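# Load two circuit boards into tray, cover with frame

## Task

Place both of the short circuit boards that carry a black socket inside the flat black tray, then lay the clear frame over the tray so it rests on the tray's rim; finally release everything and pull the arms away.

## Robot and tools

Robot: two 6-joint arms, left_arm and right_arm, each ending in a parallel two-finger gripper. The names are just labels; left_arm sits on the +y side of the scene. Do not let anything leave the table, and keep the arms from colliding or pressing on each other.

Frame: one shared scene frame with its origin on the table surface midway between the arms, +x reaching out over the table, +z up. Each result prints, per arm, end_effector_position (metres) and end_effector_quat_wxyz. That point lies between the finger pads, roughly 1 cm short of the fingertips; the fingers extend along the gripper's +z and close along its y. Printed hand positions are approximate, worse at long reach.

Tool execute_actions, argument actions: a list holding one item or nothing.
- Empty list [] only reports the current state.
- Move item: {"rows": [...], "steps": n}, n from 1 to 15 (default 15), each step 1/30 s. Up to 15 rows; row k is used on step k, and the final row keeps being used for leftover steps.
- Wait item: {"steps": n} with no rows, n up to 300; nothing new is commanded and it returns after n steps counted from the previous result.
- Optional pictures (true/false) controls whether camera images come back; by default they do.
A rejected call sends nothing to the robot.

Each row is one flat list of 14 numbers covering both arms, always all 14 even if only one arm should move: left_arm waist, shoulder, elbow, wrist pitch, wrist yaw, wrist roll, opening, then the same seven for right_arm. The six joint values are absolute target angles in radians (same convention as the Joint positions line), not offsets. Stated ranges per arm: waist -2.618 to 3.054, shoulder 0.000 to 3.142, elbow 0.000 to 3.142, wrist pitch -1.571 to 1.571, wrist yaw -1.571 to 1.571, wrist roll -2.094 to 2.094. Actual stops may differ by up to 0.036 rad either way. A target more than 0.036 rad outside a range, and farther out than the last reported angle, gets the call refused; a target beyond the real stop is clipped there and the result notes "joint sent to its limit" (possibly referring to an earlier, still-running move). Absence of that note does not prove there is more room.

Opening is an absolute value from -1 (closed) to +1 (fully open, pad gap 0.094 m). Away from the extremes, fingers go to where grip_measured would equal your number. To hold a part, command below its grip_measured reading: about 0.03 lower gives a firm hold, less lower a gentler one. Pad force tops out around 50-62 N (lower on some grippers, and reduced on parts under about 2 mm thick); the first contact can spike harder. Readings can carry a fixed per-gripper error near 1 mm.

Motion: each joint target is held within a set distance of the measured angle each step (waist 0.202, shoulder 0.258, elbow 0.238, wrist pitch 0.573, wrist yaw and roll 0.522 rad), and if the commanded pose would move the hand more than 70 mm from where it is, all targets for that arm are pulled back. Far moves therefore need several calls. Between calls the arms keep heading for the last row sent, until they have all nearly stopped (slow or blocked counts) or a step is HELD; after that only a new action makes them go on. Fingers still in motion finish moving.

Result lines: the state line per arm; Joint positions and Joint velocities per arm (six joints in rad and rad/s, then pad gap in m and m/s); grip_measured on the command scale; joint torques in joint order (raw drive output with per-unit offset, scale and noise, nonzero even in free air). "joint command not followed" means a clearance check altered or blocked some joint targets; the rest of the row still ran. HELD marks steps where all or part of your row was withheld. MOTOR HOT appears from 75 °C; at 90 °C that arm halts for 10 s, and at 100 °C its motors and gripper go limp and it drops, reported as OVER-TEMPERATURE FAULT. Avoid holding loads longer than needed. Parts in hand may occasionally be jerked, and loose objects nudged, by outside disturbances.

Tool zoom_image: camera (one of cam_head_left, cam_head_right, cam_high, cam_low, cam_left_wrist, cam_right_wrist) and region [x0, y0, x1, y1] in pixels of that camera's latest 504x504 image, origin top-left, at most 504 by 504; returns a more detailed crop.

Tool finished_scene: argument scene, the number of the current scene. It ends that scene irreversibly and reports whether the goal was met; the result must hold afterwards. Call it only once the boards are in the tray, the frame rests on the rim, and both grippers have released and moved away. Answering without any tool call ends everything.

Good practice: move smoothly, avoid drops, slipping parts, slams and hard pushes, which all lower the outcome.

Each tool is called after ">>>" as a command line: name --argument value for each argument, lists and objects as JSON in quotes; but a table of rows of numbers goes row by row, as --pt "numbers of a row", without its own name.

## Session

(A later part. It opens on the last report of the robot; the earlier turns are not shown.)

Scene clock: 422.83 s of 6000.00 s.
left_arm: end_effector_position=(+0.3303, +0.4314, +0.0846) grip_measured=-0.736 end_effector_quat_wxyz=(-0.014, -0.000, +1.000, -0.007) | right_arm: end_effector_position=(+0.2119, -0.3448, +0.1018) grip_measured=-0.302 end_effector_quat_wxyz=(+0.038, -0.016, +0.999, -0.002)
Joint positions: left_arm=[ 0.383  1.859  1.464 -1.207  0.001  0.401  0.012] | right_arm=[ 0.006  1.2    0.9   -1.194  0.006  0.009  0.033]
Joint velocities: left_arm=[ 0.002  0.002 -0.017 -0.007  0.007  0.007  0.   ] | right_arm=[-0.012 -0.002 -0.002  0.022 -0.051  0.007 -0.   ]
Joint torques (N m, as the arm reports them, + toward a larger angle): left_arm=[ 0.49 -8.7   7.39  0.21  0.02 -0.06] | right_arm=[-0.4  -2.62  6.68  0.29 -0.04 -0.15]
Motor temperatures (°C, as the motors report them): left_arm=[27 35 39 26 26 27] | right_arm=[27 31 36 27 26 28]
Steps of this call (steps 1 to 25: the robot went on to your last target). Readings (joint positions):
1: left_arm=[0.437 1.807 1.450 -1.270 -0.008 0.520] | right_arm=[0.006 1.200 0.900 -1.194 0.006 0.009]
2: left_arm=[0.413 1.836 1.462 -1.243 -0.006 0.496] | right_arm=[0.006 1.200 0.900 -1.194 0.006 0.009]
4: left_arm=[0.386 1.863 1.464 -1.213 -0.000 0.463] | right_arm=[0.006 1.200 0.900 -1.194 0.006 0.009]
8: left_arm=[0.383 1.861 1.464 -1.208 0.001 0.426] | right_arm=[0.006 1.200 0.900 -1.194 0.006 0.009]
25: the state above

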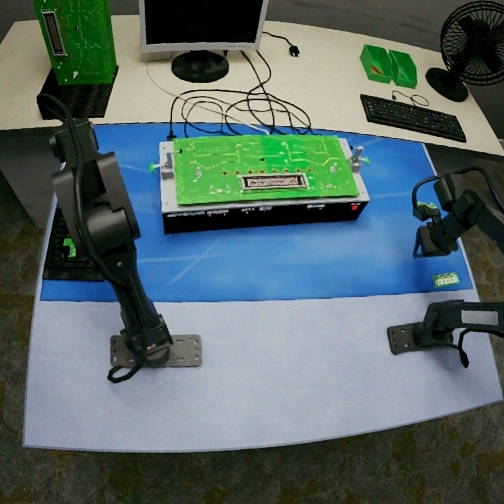

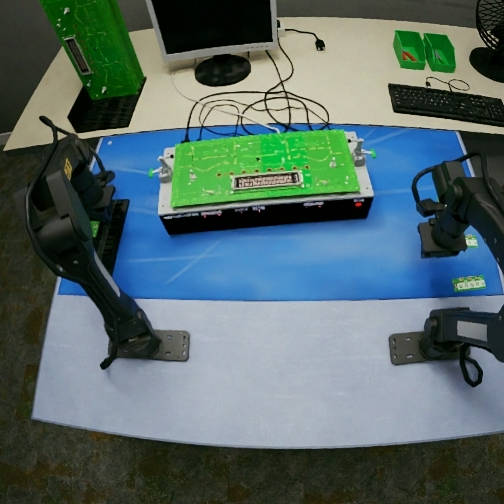

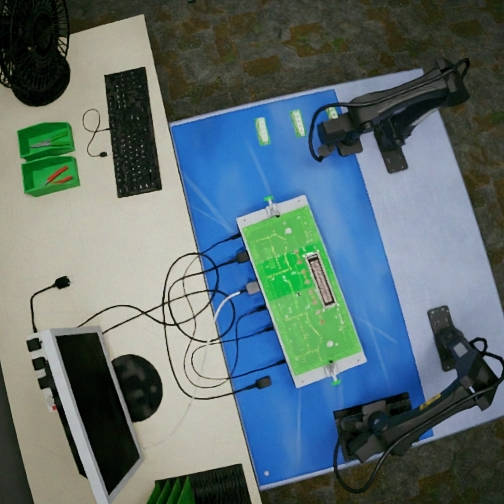

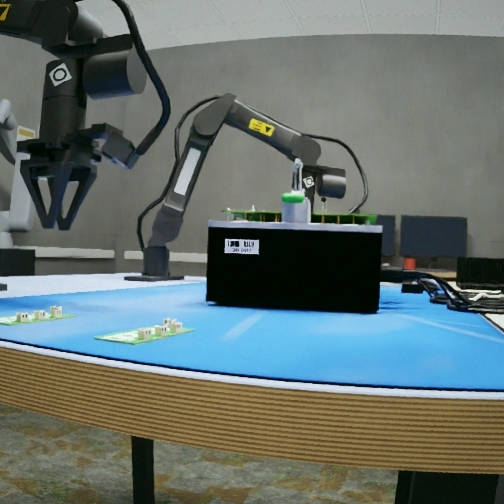

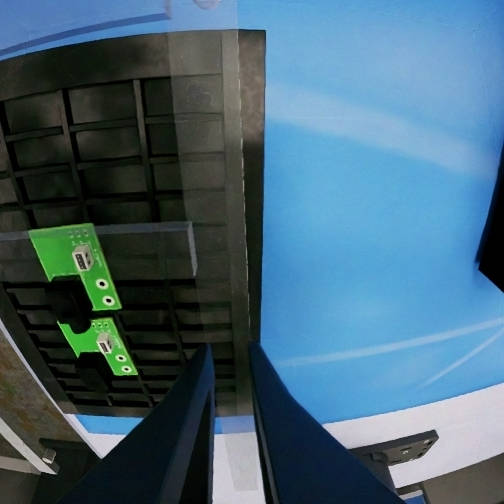

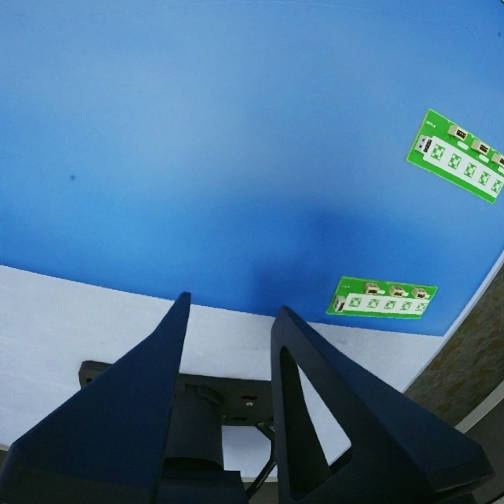

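>>> execute_actions --actions '[{"rows":[[0.37,1.85,1.44,-1.16,0,0.42,-0.77,0.0,1.2,0.9,-1.2,0,0.0,-0.3],[0.36,1.85,1.42,-1.135,0,0.42,-0.77,0.0,1.2,0.9,-1.2,0,0.0,-0.3],[0.35,1.85,1.4,-1.115,0,0.42,-0.77,0.0,1.2,0.9,-1.2,0,0.0,-0.3],[0.343,1.85,1.38,-1.095,0,0.42,-0.77,0.0,1.2,0.9,-1.2,0,0.0,-0.3],[0.343,1.85,1.36,-1.07,0,0.42,-0.77,0.0,1.2,0.9,-1.2,0,0.0,-0.3],[0.343,1.85,1.335,-1.045,0,0.42,-0.77,0.0,1.2,0.9,-1.2,0,0.0,-0.3]],"steps":15}]' --pictures false

>>> execute_actions --actions '[{"steps":15}]'

>>> zoom_image --camera "cam_high" --region '[310, 370, 450, 490]'

Scene clock: 436.77 s of 6000.00 s.
left_arm: end_effector_position=(+0.3307, +0.4201, +0.0535) grip_measured=-0.736 end_effector_quat_wxyz=(-0.008, +0.020, +1.000, -0.004) | right_arm: end_effector_position=(+0.2119, -0.3448, +0.1018) grip_measured=-0.302 end_effector_quat_wxyz=(+0.038, -0.016, +0.999, -0.002)
Joint positions: left_arm=[ 0.351  1.859  1.339 -1.068  0.001  0.41   0.012] | right_arm=[ 0.006  1.2    0.9   -1.194  0.006  0.009  0.033]
Joint velocities: left_arm=[-0.007 -0.002  0.012 -0.022 -0.007 -0.066 -0.001] | right_arm=[ 0.002 -0.007  0.002  0.037  0.022  0.066 -0.001]
Joint torques (N m, as the arm reports them, + toward a larger angle): left_arm=[-0.55 -7.89  5.07  0.21 -0.01  0.12] | right_arm=[-0.42 -2.63  6.69  0.3  -0.04 -0.15]
Motor temperatures (°C, as the motors report them): left_arm=[27 39 40 26 26 27] | right_arm=[27 31 36 27 26 28]
Steps of this call (steps 1 to 15: the robot went on to your last target; steps 16 to 90: nothing new was sent; then 10.43 s passed at rest; steps 91 to 105: all 15 steps of this action). Readings (joint positions):
91: left_arm=[0.383 1.859 1.463 -1.202 0.001 0.401] | right_arm=[0.006 1.200 0.900 -1.194 0.006 0.009]
92: left_arm=[0.382 1.859 1.457 -1.192 0.001 0.403] | right_arm=[0.006 1.200 0.900 -1.194 0.006 0.009]
94: left_arm=[0.375 1.859 1.431 -1.160 0.001 0.405] | right_arm=[0.006 1.200 0.900 -1.194 0.006 0.009]
98: left_arm=[0.353 1.859 1.354 -1.101 0.001 0.409] | right_arm=[0.006 1.200 0.900 -1.194 0.006 0.009]
105: the state above

Scene clock: 437.27 s of 6000.00 s.
left_arm: end_effector_position=(+0.3333, +0.4211, +0.0535) grip_measured=-0.736 end_effector_quat_wxyz=(-0.003, +0.021, +1.000, -0.002) | right_arm: end_effector_position=(+0.2119, -0.3448, +0.1018) grip_measured=-0.302 end_effector_quat_wxyz=(+0.038, -0.016, +0.999, -0.002)
Joint positions: left_arm=[ 0.351  1.859  1.339 -1.057  0.001  0.41   0.012] | right_arm=[ 0.006  1.2    0.9   -1.194  0.006  0.009  0.033]
Joint velocities: left_arm=[ 0.007 -0.007 -0.012  0.007 -0.051  0.022 -0.   ] | right_arm=[-0.012  0.007  0.002  0.066  0.022  0.037 -0.   ]
Joint torques (N m, as the arm reports them, + toward a larger angle): left_arm=[-0.45 -7.91  4.93  0.24 -0.04  0.1 ] | right_arm=[-0.41 -2.62  6.69  0.29 -0.04 -0.15]
Motor temperatures (°C, as the motors report them): left_arm=[27 39 40 26 26 27] | right_arm=[27 31 36 27 26 28]
Steps of this call (steps 1 to 15: the robot went on to your last target). Readings (joint positions):
1: left_arm=[0.351 1.859 1.339 -1.066 0.001 0.410] | right_arm=[0.006 1.200 0.900 -1.194 0.006 0.009]
2: left_arm=[0.351 1.859 1.339 -1.064 0.001 0.410] | right_arm=[0.006 1.200 0.900 -1.194 0.006 0.009]
4: left_arm=[0.351 1.859 1.339 -1.061 0.001 0.410] | right_arm=[0.006 1.200 0.900 -1.194 0.006 0.009]
8: left_arm=[0.351 1.859 1.339 -1.059 0.001 0.410] | right_arm=[0.006 1.200 0.900 -1.194 0.006 0.009]
15: the state above

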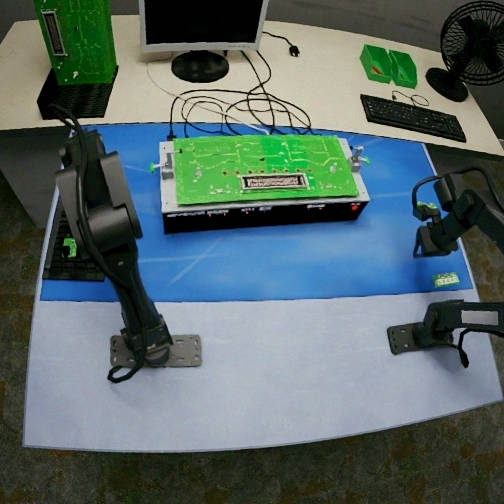

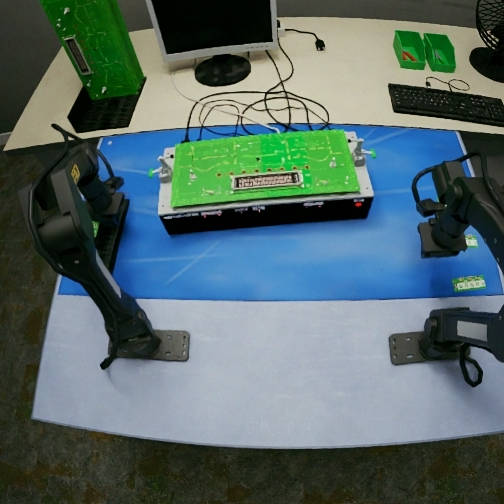

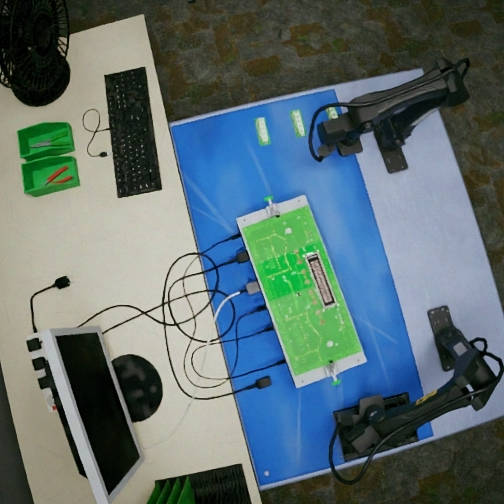

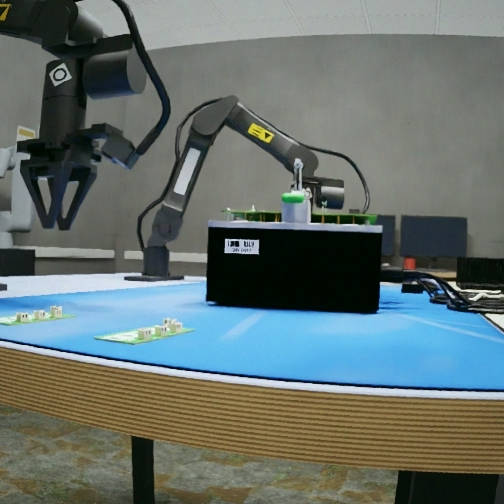

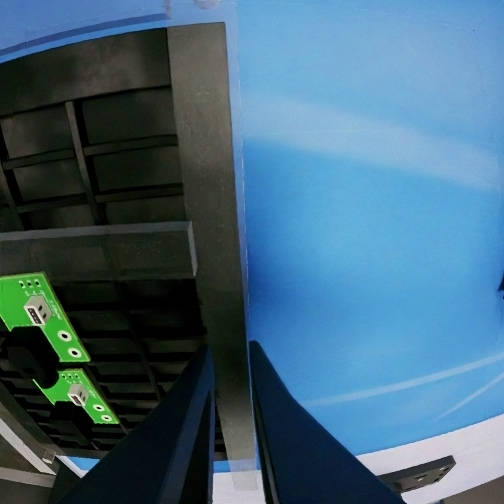

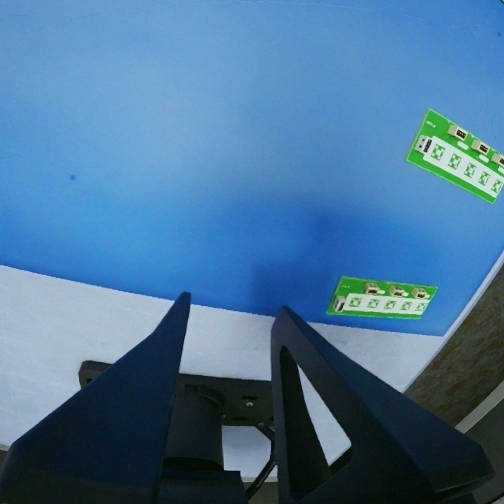

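Region (310, 370, 450, 490) of cam_high's 504x504 image, scaled by 3.600, with more detail than that image has; it fills the top 432 rows of this view, and the rest is white.

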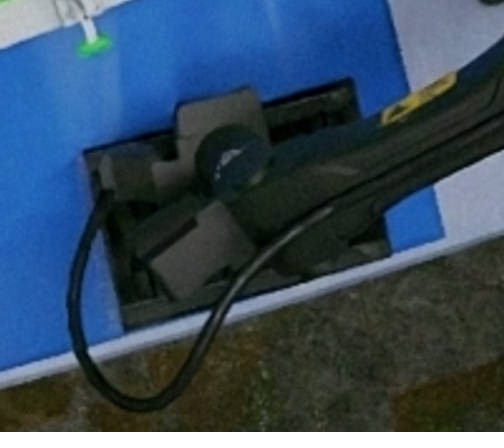

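>>> execute_actions --actions '[{"rows":[[0.36,1.84,1.32,-1.04,0,0.428,-0.77,0.0,1.2,0.9,-1.2,0,0.0,-0.3],[0.37,1.83,1.3,-1.03,0,0.428,-0.77,0.0,1.2,0.9,-1.2,0,0.0,-0.3],[0.38,1.82,1.285,-1.015,0,0.428,-0.77,0.0,1.2,0.9,-1.2,0,0.0,-0.3],[0.38,1.82,1.268,-1.005,0,0.428,-0.77,0.0,1.2,0.9,-1.2,0,0.0,-0.3]],"steps":15}]' --pictures false

>>> execute_actions --actions '[{"steps":15}]'

Scene clock: 454.27 s of 6000.00 s.
left_arm: end_effector_position=(+0.3234, +0.4235, +0.0453) grip_measured=-0.736 end_effector_quat_wxyz=(-0.004, +0.016, +1.000, -0.002) | right_arm: end_effector_position=(+0.2119, -0.3448, +0.1018) grip_measured=-0.302 end_effector_quat_wxyz=(+0.038, -0.016, +0.999, -0.002)
Joint positions: left_arm=[ 0.369  1.839  1.279 -1.019  0.001  0.418  0.012] | right_arm=[ 0.006  1.2    0.9   -1.194  0.006  0.009  0.033]
Joint velocities: left_arm=[ 0.007 -0.022 -0.002  0.051  0.037  0.066  0.   ] | right_arm=[ 0.007  0.012  0.002 -0.022  0.007 -0.051  0.001]
Joint torques (N m, as the arm reports them, + toward a larger angle): left_arm=[ 0.6  -8.18  4.2   0.21 -0.02  0.1 ] | right_arm=[-0.42 -2.63  6.68  0.29 -0.04 -0.15]
Motor temperatures (°C, as the motors report them): left_arm=[27 40 38 26 26 27] | right_arm=[27 31 36 27 26 28]
Steps of this call (steps 1 to 15: the robot went on to your last target; steps 16 to 90: nothing new was sent; then 13.50 s passed at rest; steps 91 to 105: all 15 steps of this action). Readings (joint positions):
91: left_arm=[0.351 1.859 1.339 -1.057 0.001 0.411] | right_arm=[0.006 1.200 0.900 -1.194 0.006 0.009]
92: left_arm=[0.352 1.858 1.334 -1.052 0.001 0.413] | right_arm=[0.006 1.200 0.900 -1.194 0.006 0.009]
94: left_arm=[0.356 1.847 1.311 -1.035 0.001 0.415] | right_arm=[0.006 1.200 0.900 -1.194 0.006 0.009]
98: left_arm=[0.368 1.839 1.280 -1.028 0.001 0.418] | right_arm=[0.006 1.200 0.900 -1.194 0.006 0.009]
105: the state above

Scene clock: 454.77 s of 6000.00 s.
left_arm: end_effector_position=(+0.3237, +0.4236, +0.0453) grip_measured=-0.736 end_effector_quat_wxyz=(-0.003, +0.016, +1.000, -0.002) | right_arm: end_effector_position=(+0.2119, -0.3448, +0.1018) grip_measured=-0.302 end_effector_quat_wxyz=(+0.038, -0.016, +0.999, -0.002)
Joint positions: left_arm=[ 0.369  1.839  1.279 -1.018  0.001  0.418  0.012] | right_arm=[ 0.006  1.2    0.9   -1.194  0.006  0.009  0.033]
Joint velocities: left_arm=[-0.012  0.022  0.027 -0.007  0.051  0.007 -0.001] | right_arm=[ 0.002 -0.002 -0.002 -0.051  0.007 -0.022 -0.   ]
Joint torques (N m, as the arm reports them, + toward a larger angle): left_arm=[ 0.63 -8.31  4.36  0.24 -0.01  0.12] | right_arm=[-0.41 -2.62  6.69  0.3  -0.04 -0.15]
Motor temperatures (°C, as the motors report them): left_arm=[27 40 38 26 26 27] | right_arm=[27 31 36 27 26 28]
Steps of this call (steps 1 to 15: the robot went on to your last target). Readings (joint positions):
1: left_arm=[0.369 1.839 1.279 -1.019 0.001 0.418] | right_arm=[0.006 1.200 0.900 -1.194 0.006 0.009]
2: left_arm=[0.369 1.839 1.279 -1.019 0.001 0.418] | right_arm=[0.006 1.200 0.900 -1.194 0.006 0.009]
4: left_arm=[0.369 1.839 1.279 -1.018 0.001 0.418] | right_arm=[0.006 1.200 0.900 -1.194 0.006 0.009]
8: left_arm=[0.369 1.839 1.279 -1.018 0.001 0.418] | right_arm=[0.006 1.200 0.900 -1.194 0.006 0.009]
15: the state above
All arms were judged still, so your last target was given up. Only a new action makes them travel on or press farther. Fingers that are still opening or closing keep moving.

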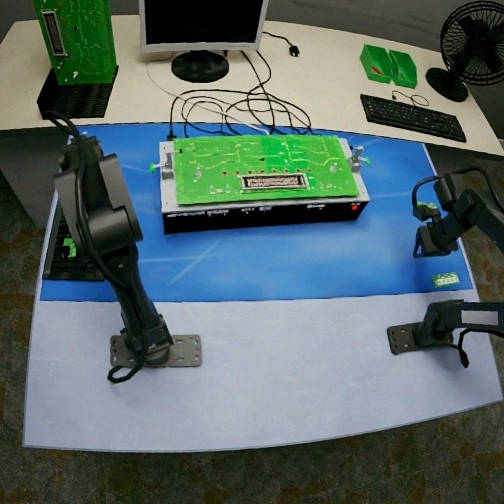

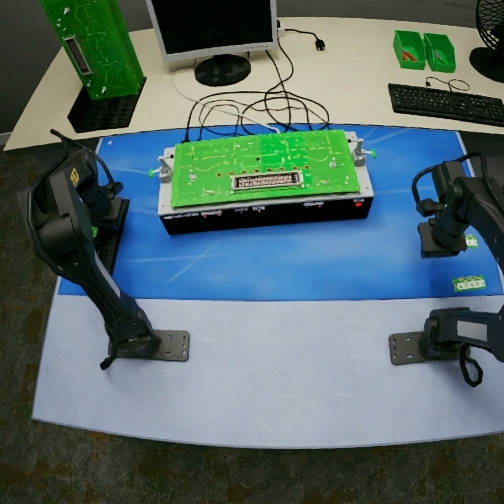

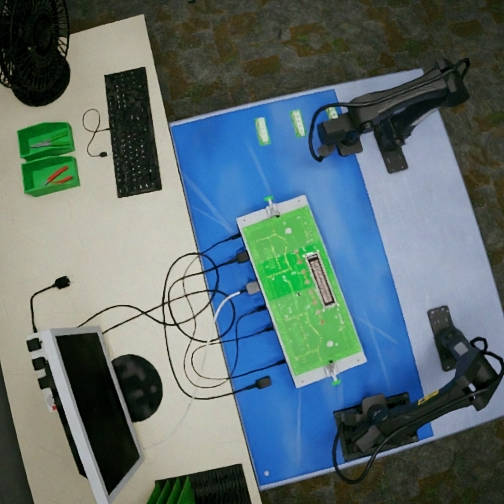

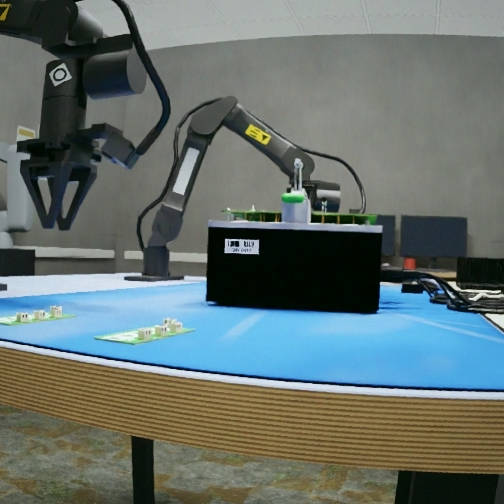

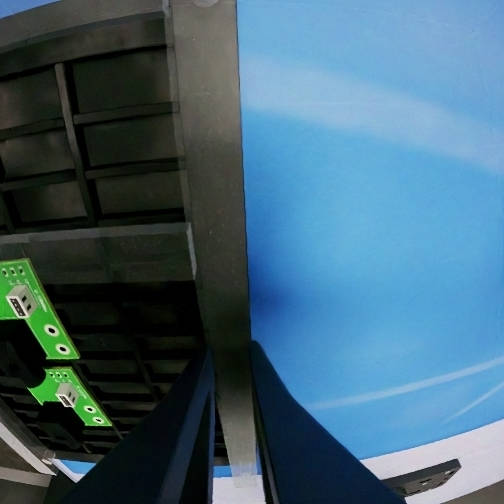

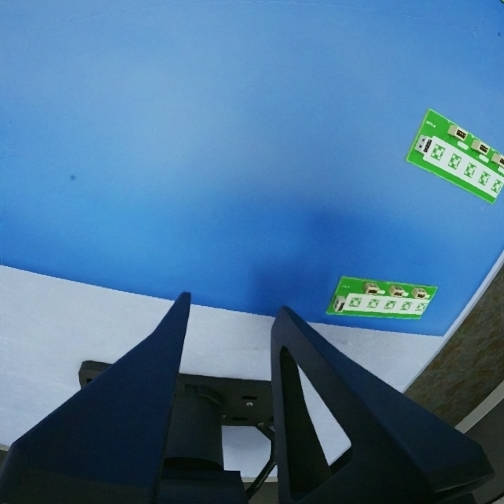

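>>> execute_actions --actions '[{"rows":[[0.386,1.82,1.258,-1.005,0,0.428,-0.77,0.0,1.2,0.9,-1.2,0,0.0,-0.3],[0.386,1.82,1.255,-1.0,0,0.428,-0.77,0.0,1.2,0.9,-1.2,0,0.0,-0.3],[0.386,1.82,1.25,-0.996,0,0.428,-0.77,0.0,1.2,0.9,-1.2,0,0.0,-0.3],[0.386,1.82,1.244,-0.992,0,0.428,-0.77,0.0,1.2,0.9,-1.2,0,0.0,-0.3]],"steps":15}]' --pictures false

>>> execute_actions --actions '[{"steps":10}]'

Scene clock: 468.53 s of 6000.00 s.
left_arm: end_effector_position=(+0.3226, +0.4232, +0.0420) grip_measured=-0.736 end_effector_quat_wxyz=(-0.002, +0.016, +1.000, -0.001) | right_arm: end_effector_position=(+0.2119, -0.3448, +0.1018) grip_measured=-0.302 end_effector_quat_wxyz=(+0.038, -0.016, +0.999, -0.002)
Joint positions: left_arm=[ 0.369  1.837  1.262 -1.     0.001  0.419  0.012] | right_arm=[ 0.006  1.2    0.9   -1.194  0.006  0.009  0.033]
Joint velocities: left_arm=[ 0.007 -0.002 -0.012 -0.022 -0.007 -0.051 -0.001] | right_arm=[-0.007  0.007 -0.002 -0.066 -0.081  0.037  0.001]
Joint torques (N m, as the arm reports them, + toward a larger angle): left_arm=[ 1.09 -8.1   3.85  0.21 -0.03  0.11] | right_arm=[-0.41 -2.63  6.68  0.29 -0.04 -0.15]
Motor temperatures (°C, as the motors report them): left_arm=[27 40 38 26 26 27] | right_arm=[27 31 36 27 26 28]
Steps of this call (steps 1 to 90: nothing new was sent; then 10.27 s passed at rest; steps 91 to 105: all 15 steps of this action). Readings (joint positions):
91: left_arm=[0.369 1.839 1.279 -1.018 0.001 0.418] | right_arm=[0.006 1.200 0.900 -1.194 0.006 0.009]
92: left_arm=[0.369 1.839 1.278 -1.016 0.001 0.418] | right_arm=[0.006 1.200 0.900 -1.194 0.006 0.009]
94: left_arm=[0.369 1.838 1.271 -1.009 0.001 0.418] | right_arm=[0.006 1.200 0.900 -1.194 0.006 0.009]
98: left_arm=[0.369 1.837 1.262 -1.000 0.001 0.419] | right_arm=[0.006 1.200 0.900 -1.194 0.006 0.009]
105: the state above

Scene clock: 468.87 s of 6000.00 s.
left_arm: end_effector_position=(+0.3226, +0.4232, +0.0420) grip_measured=-0.736 end_effector_quat_wxyz=(-0.002, +0.016, +1.000, -0.001) | right_arm: end_effector_position=(+0.2119, -0.3448, +0.1018) grip_measured=-0.302 end_effector_quat_wxyz=(+0.038, -0.016, +0.999, -0.002)
Joint positions: left_arm=[ 0.369  1.837  1.262 -1.     0.001  0.419  0.012] | right_arm=[ 0.006  1.2    0.9   -1.194  0.006  0.009  0.033]
Joint velocities: left_arm=[ 0.002 -0.017 -0.012 -0.037 -0.007  0.022  0.001] | right_arm=[-0.017 -0.007  0.007 -0.037 -0.066 -0.037  0.   ]
Joint torques (N m, as the arm reports them, + toward a larger angle): left_arm=[ 1.1  -8.05  3.82  0.22  0.01  0.17] | right_arm=[-0.4  -2.62  6.68  0.29 -0.04 -0.15]
Motor temperatures (°C, as the motors report them): left_arm=[27 40 38 26 26 27] | right_arm=[27 31 36 27 26 28]
Steps of this call (steps 1 to 10: the robot went on to your last target). Readings (joint positions):
1: left_arm=[0.369 1.837 1.262 -1.000 0.001 0.419] | right_arm=[0.006 1.200 0.900 -1.194 0.006 0.009]
2: left_arm=[0.369 1.837 1.262 -1.000 0.001 0.419] | right_arm=[0.006 1.200 0.900 -1.194 0.006 0.009]
4: left_arm=[0.369 1.837 1.262 -1.000 0.001 0.419] | right_arm=[0.006 1.200 0.900 -1.194 0.006 0.009]
8: left_arm=[0.369 1.837 1.262 -1.000 0.001 0.419] | right_arm=[0.006 1.200 0.900 -1.194 0.006 0.009]
10: the state above

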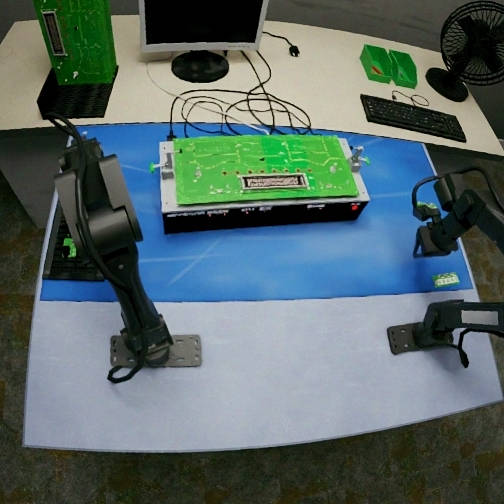

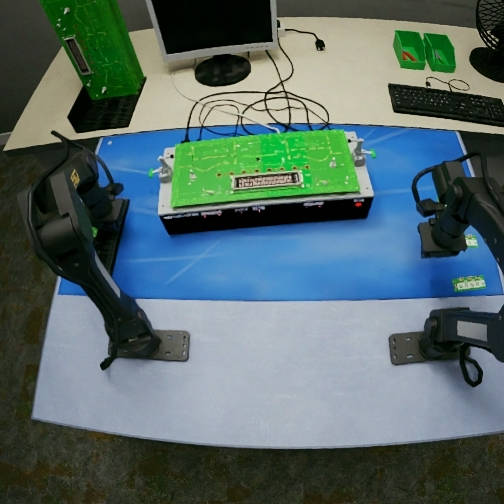

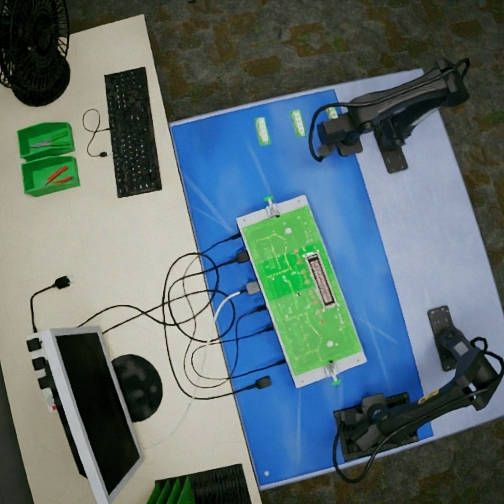

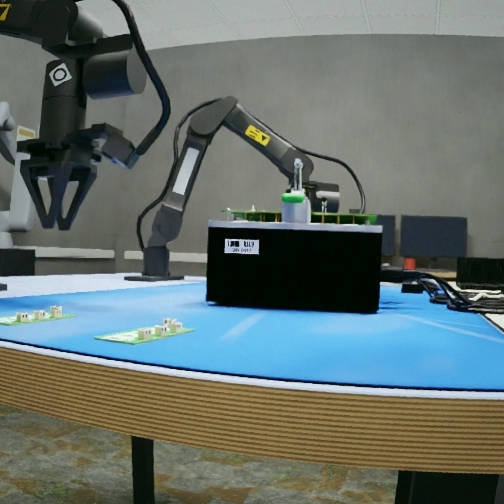

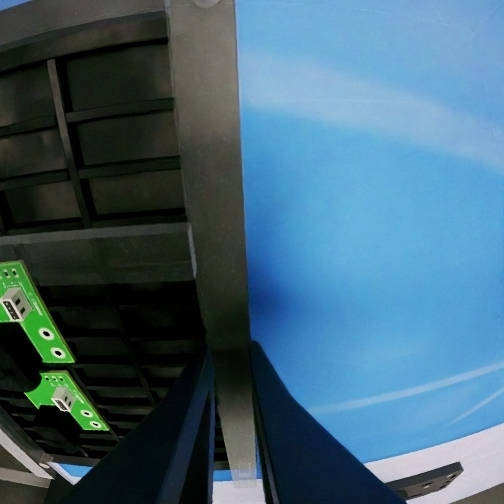

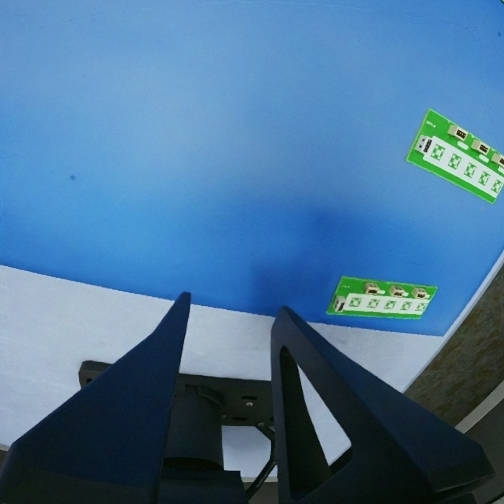

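>>> execute_actions --actions '[{"rows":[[0.37,1.825,1.258,-1.0,0,0.42,-0.7,0.0,1.2,0.9,-1.2,0,0.0,-0.3],[0.37,1.825,1.258,-1.0,0,0.42,-0.55,0.0,1.2,0.9,-1.2,0,0.0,-0.3],[0.37,1.825,1.258,-1.0,0,0.42,-0.4,0.0,1.2,0.9,-1.2,0,0.0,-0.3],[0.37,1.825,1.258,-1.0,0,0.42,-0.4,0.0,1.2,0.9,-1.2,0,0.0,-0.3],[0.37,1.825,1.258,-1.0,0,0.42,-0.4,0.0,1.2,0.9,-1.2,0,0.0,-0.3],[0.37,1.825,1.258,-1.0,0,0.42,-0.4,0.0,1.2,0.9,-1.2,0,0.0,-0.3],[0.37,1.81,1.31,-1.07,0,0.42,-0.4,0.0,1.2,0.9,-1.2,0,0.0,-0.3],[0.37,1.79,1.37,-1.14,0,0.42,-0.4,0.0,1.2,0.9,-1.2,0,0.0,-0.3]],"steps":15}]' --pictures false

>>> execute_actions --actions '[{"rows":[[0.37,1.3,1.1,-1.3,0,0.2,-0.4,0.0,1.2,0.9,-1.2,0,0.0,-0.3]],"steps":14}]' --pictures false

>>> execute_actions --actions '[{"rows":[[-0.4,1.3,1.1,-1.3,0,0,-0.4,0.0,1.2,0.9,-1.2,0,0.0,-0.3]],"steps":15}]' --pictures false

>>> execute_actions --actions '[{"steps":15}]'

>>> zoom_image --camera "cam_high" --region '[320, 380, 440, 475]'

>>> zoom_image --camera "cam_head_left" --region '[25, 180, 135, 295]'

Scene clock: 490.73 s of 6000.00 s.
left_arm: end_effector_position=(+0.3286, +0.4256, +0.0783) grip_measured=-0.402 end_effector_quat_wxyz=(+0.014, +0.016, +1.000, +0.005) | right_arm: end_effector_position=(+0.2119, -0.3448, +0.1018) grip_measured=-0.302 end_effector_quat_wxyz=(+0.038, -0.016, +0.999, -0.002)
Joint positions: left_arm=[ 0.369  1.794  1.356 -1.104  0.001  0.419  0.028] | right_arm=[ 0.006  1.2    0.9   -1.194  0.006  0.009  0.033]
Joint velocities: left_arm=[-0.007 -0.056  0.027 -0.125  0.007 -0.125  0.   ] | right_arm=[-0.002 -0.007  0.002  0.007 -0.037  0.007 -0.   ]
Joint torques (N m, as the arm reports them, + toward a larger angle): left_arm=[ 0.14 -6.91  6.26  0.02 -0.04  0.01] | right_arm=[-0.41 -2.63  6.68  0.29 -0.04 -0.15]
Motor temperatures (°C, as the motors report them): left_arm=[27 41 37 26 26 27] | right_arm=[27 31 36 27 26 28]
Steps of this call (steps 1 to 15: the robot went on to your last target; steps 16 to 90: nothing new was sent; then 18.37 s passed at rest; steps 91 to 105: all 15 steps of this action). Readings (joint positions):
91: left_arm=[0.369 1.837 1.262 -1.000 0.001 0.419] | right_arm=[0.006 1.200 0.900 -1.194 0.006 0.009]
92: left_arm=[0.369 1.837 1.262 -1.000 0.001 0.419] | right_arm=[0.006 1.200 0.900 -1.194 0.006 0.009]
94: left_arm=[0.369 1.837 1.262 -1.000 0.001 0.419] | right_arm=[0.006 1.200 0.900 -1.194 0.006 0.009]
98: left_arm=[0.369 1.836 1.280 -1.033 0.001 0.419] | right_arm=[0.006 1.200 0.900 -1.194 0.006 0.009]
105: the state above

Scene clock: 491.20 s of 6000.00 s.
left_arm: end_effector_position=(+0.2264, +0.3840, +0.1393) grip_measured=-0.402 end_effector_quat_wxyz=(+0.047, -0.082, +0.995, +0.014) | right_arm: end_effector_position=(+0.2119, -0.3448, +0.1018) grip_measured=-0.302 end_effector_quat_wxyz=(+0.038, -0.016, +0.999, -0.002)
Joint positions: left_arm=[ 0.369  1.288  1.105 -1.289  0.001  0.222  0.028] | right_arm=[ 0.006  1.2    0.9   -1.194  0.006  0.009  0.033]
Joint velocities: left_arm=[-0.002  0.144 -0.012 -0.051  0.066 -0.066  0.   ] | right_arm=[-0.002 -0.002 -0.012  0.007 -0.066  0.022 -0.001]
Joint torques (N m, as the arm reports them, + toward a larger angle): left_arm=[ 0.14 -2.69  5.07  0.22  0.02 -0.09] | right_arm=[-0.41 -2.62  6.68  0.29 -0.04 -0.15]
Motor temperatures (°C, as the motors report them): left_arm=[27 41 37 26 26 27] | right_arm=[27 31 36 27 26 28]
Steps of this call (steps 1 to 14: all 14 steps of this action). Readings (joint positions):
1: left_arm=[0.369 1.770 1.329 -1.095 0.001 0.395] | right_arm=[0.006 1.200 0.900 -1.194 0.006 0.009]
2: left_arm=[0.369 1.723 1.275 -1.099 0.001 0.368] | right_arm=[0.006 1.200 0.900 -1.194 0.006 0.009]
4: left_arm=[0.369 1.596 1.168 -1.159 0.001 0.320] | right_arm=[0.006 1.200 0.900 -1.194 0.006 0.009]
8: left_arm=[0.369 1.323 1.102 -1.267 0.001 0.255] | right_arm=[0.006 1.200 0.900 -1.194 0.006 0.009]
14: the state above

Scene clock: 491.70 s of 6000.00 s.
left_arm: end_effector_position=(+0.2272, +0.2159, +0.1371) grip_measured=-0.402 end_effector_quat_wxyz=(+0.043, +0.200, +0.979, -0.011) | right_arm: end_effector_position=(+0.2119, -0.3448, +0.1018) grip_measured=-0.302 end_effector_quat_wxyz=(+0.038, -0.016, +0.999, -0.002)
Joint positions: left_arm=[-0.401  1.299  1.105 -1.289  0.006  0.019  0.028] | right_arm=[ 0.006  1.2    0.9   -1.194  0.006  0.009  0.033]
Joint velocities: left_arm=[-0.022 -0.002  0.012 -0.081  0.007 -0.066 -0.001] | right_arm=[-0.012  0.007 -0.012  0.037 -0.095  0.022  0.   ]
Joint torques (N m, as the arm reports them, + toward a larger angle): left_arm=[ 0.19 -2.94  5.21  0.2  -0.09 -0.07] | right_arm=[-0.42 -2.63  6.69  0.29 -0.04 -0.15]
Motor temperatures (°C, as the motors report them): left_arm=[27 40 37 26 26 27] | right_arm=[27 31 36 27 26 28]
Steps of this call (steps 1 to 15: all 15 steps of this action). Readings (joint positions):
1: left_arm=[0.342 1.292 1.105 -1.289 -0.011 0.186] | right_arm=[0.006 1.200 0.900 -1.194 0.006 0.009]
2: left_arm=[0.283 1.295 1.105 -1.289 -0.015 0.149] | right_arm=[0.006 1.200 0.900 -1.194 0.006 0.009]
4: left_arm=[0.138 1.298 1.105 -1.289 -0.013 0.099] | right_arm=[0.006 1.200 0.900 -1.194 0.006 0.009]
8: left_arm=[-0.157 1.299 1.105 -1.288 -0.007 0.046] | right_arm=[0.006 1.200 0.900 -1.194 0.006 0.009]
15: the state above

Scene clock: 492.20 s of 6000.00 s.
left_arm: end_effector_position=(+0.2270, +0.2160, +0.1371) grip_measured=-0.402 end_effector_quat_wxyz=(+0.042, +0.195, +0.980, -0.011) | right_arm: end_effector_position=(+0.2119, -0.3448, +0.1018) grip_measured=-0.302 end_effector_quat_wxyz=(+0.038, -0.016, +0.999, -0.002)
Joint positions: left_arm=[-0.401  1.299  1.105 -1.29   0.006  0.01   0.028] | right_arm=[ 0.006  1.2    0.9   -1.194  0.006  0.009  0.033]
Joint velocities: left_arm=[-0.017 -0.002 -0.012 -0.11  -0.037  0.022  0.   ] | right_arm=[-0.012 -0.002 -0.002 -0.051  0.037  0.051 -0.   ]
Joint torques (N m, as the arm reports them, + toward a larger angle): left_arm=[ 0.02 -2.86  5.29  0.2  -0.04 -0.08] | right_arm=[-0.42 -2.63  6.69  0.29 -0.04 -0.15]
Motor temperatures (°C, as the motors report them): left_arm=[27 40 37 26 26 27] | right_arm=[27 31 36 27 26 28]
Steps of this call (steps 1 to 15: the robot went on to your last target). Readings (joint positions):
1: left_arm=[-0.401 1.299 1.105 -1.289 0.006 0.017] | right_arm=[0.006 1.200 0.900 -1.194 0.006 0.009]
2: left_arm=[-0.401 1.299 1.105 -1.289 0.006 0.016] | right_arm=[0.006 1.200 0.900 -1.194 0.006 0.009]
4: left_arm=[-0.401 1.299 1.105 -1.289 0.006 0.014] | right_arm=[0.006 1.200 0.900 -1.194 0.006 0.009]
8: left_arm=[-0.401 1.299 1.105 -1.290 0.006 0.011] | right_arm=[0.006 1.200 0.900 -1.194 0.006 0.009]
15: the state above
All arms were judged still, so your last target was given up. Only a new action makes them travel on or press farther. Fingers that are still opening or closing keep moving.

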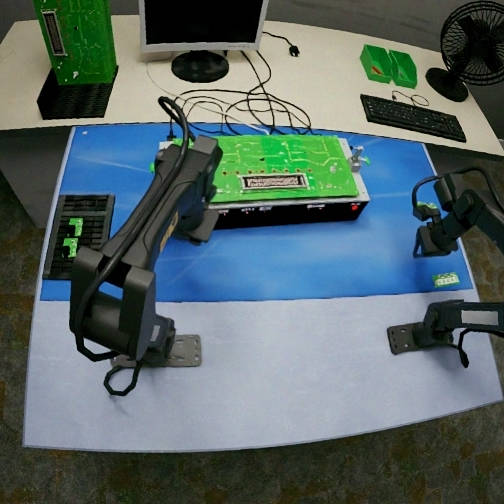

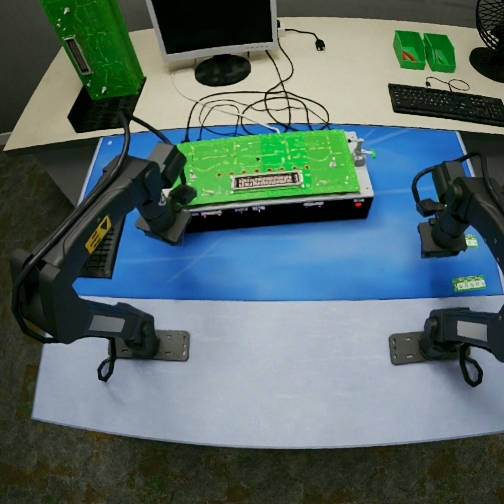

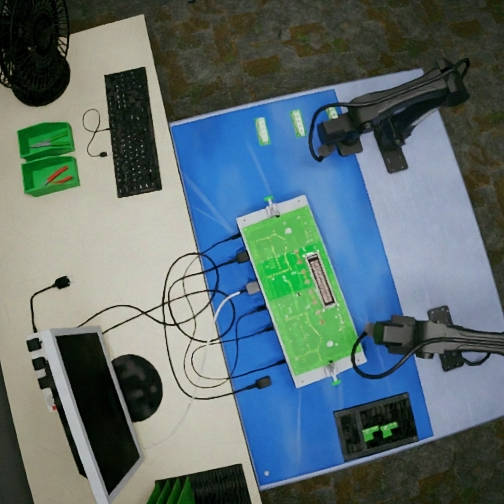

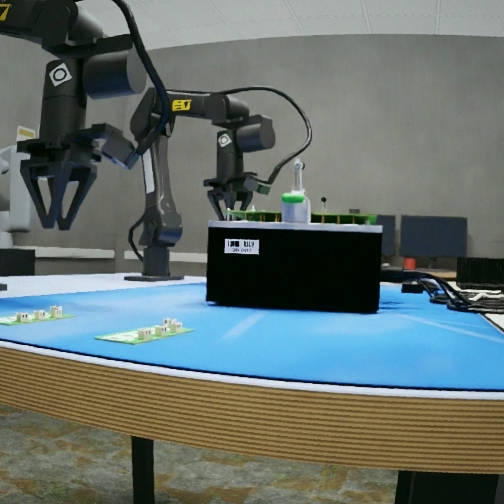

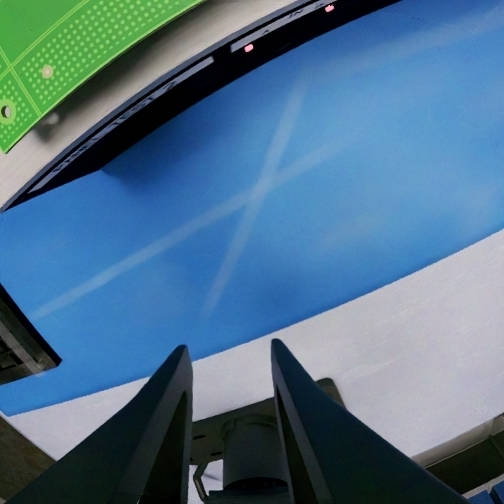

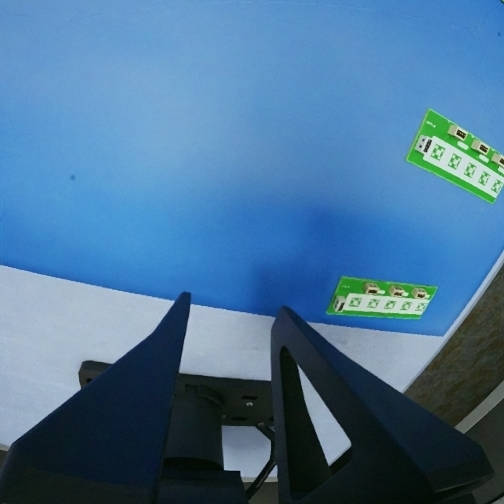

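Region (320, 380, 440, 475) of cam_high's 504x504 image, scaled by 4.200, with more detail than that image has; it fills the top 399 rows of this view, and the rest is white.

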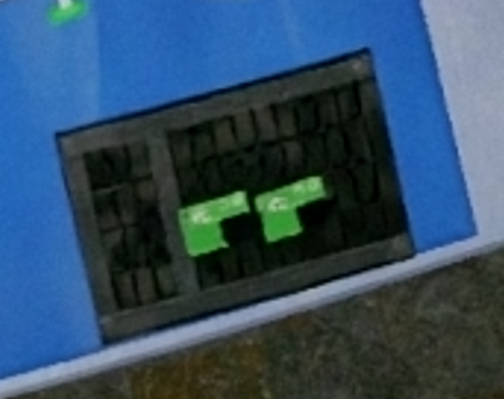

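Region (25, 180, 135, 295) of cam_head_left's 504x504 image, scaled by 4.383, with more detail than that image has; it fills the left 482 columns of this view, and the rest is white.

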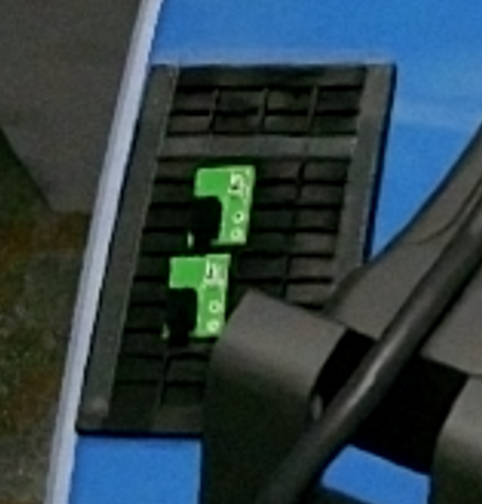

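>>> finished_scene --scene 2

The scene is finished: the task was done.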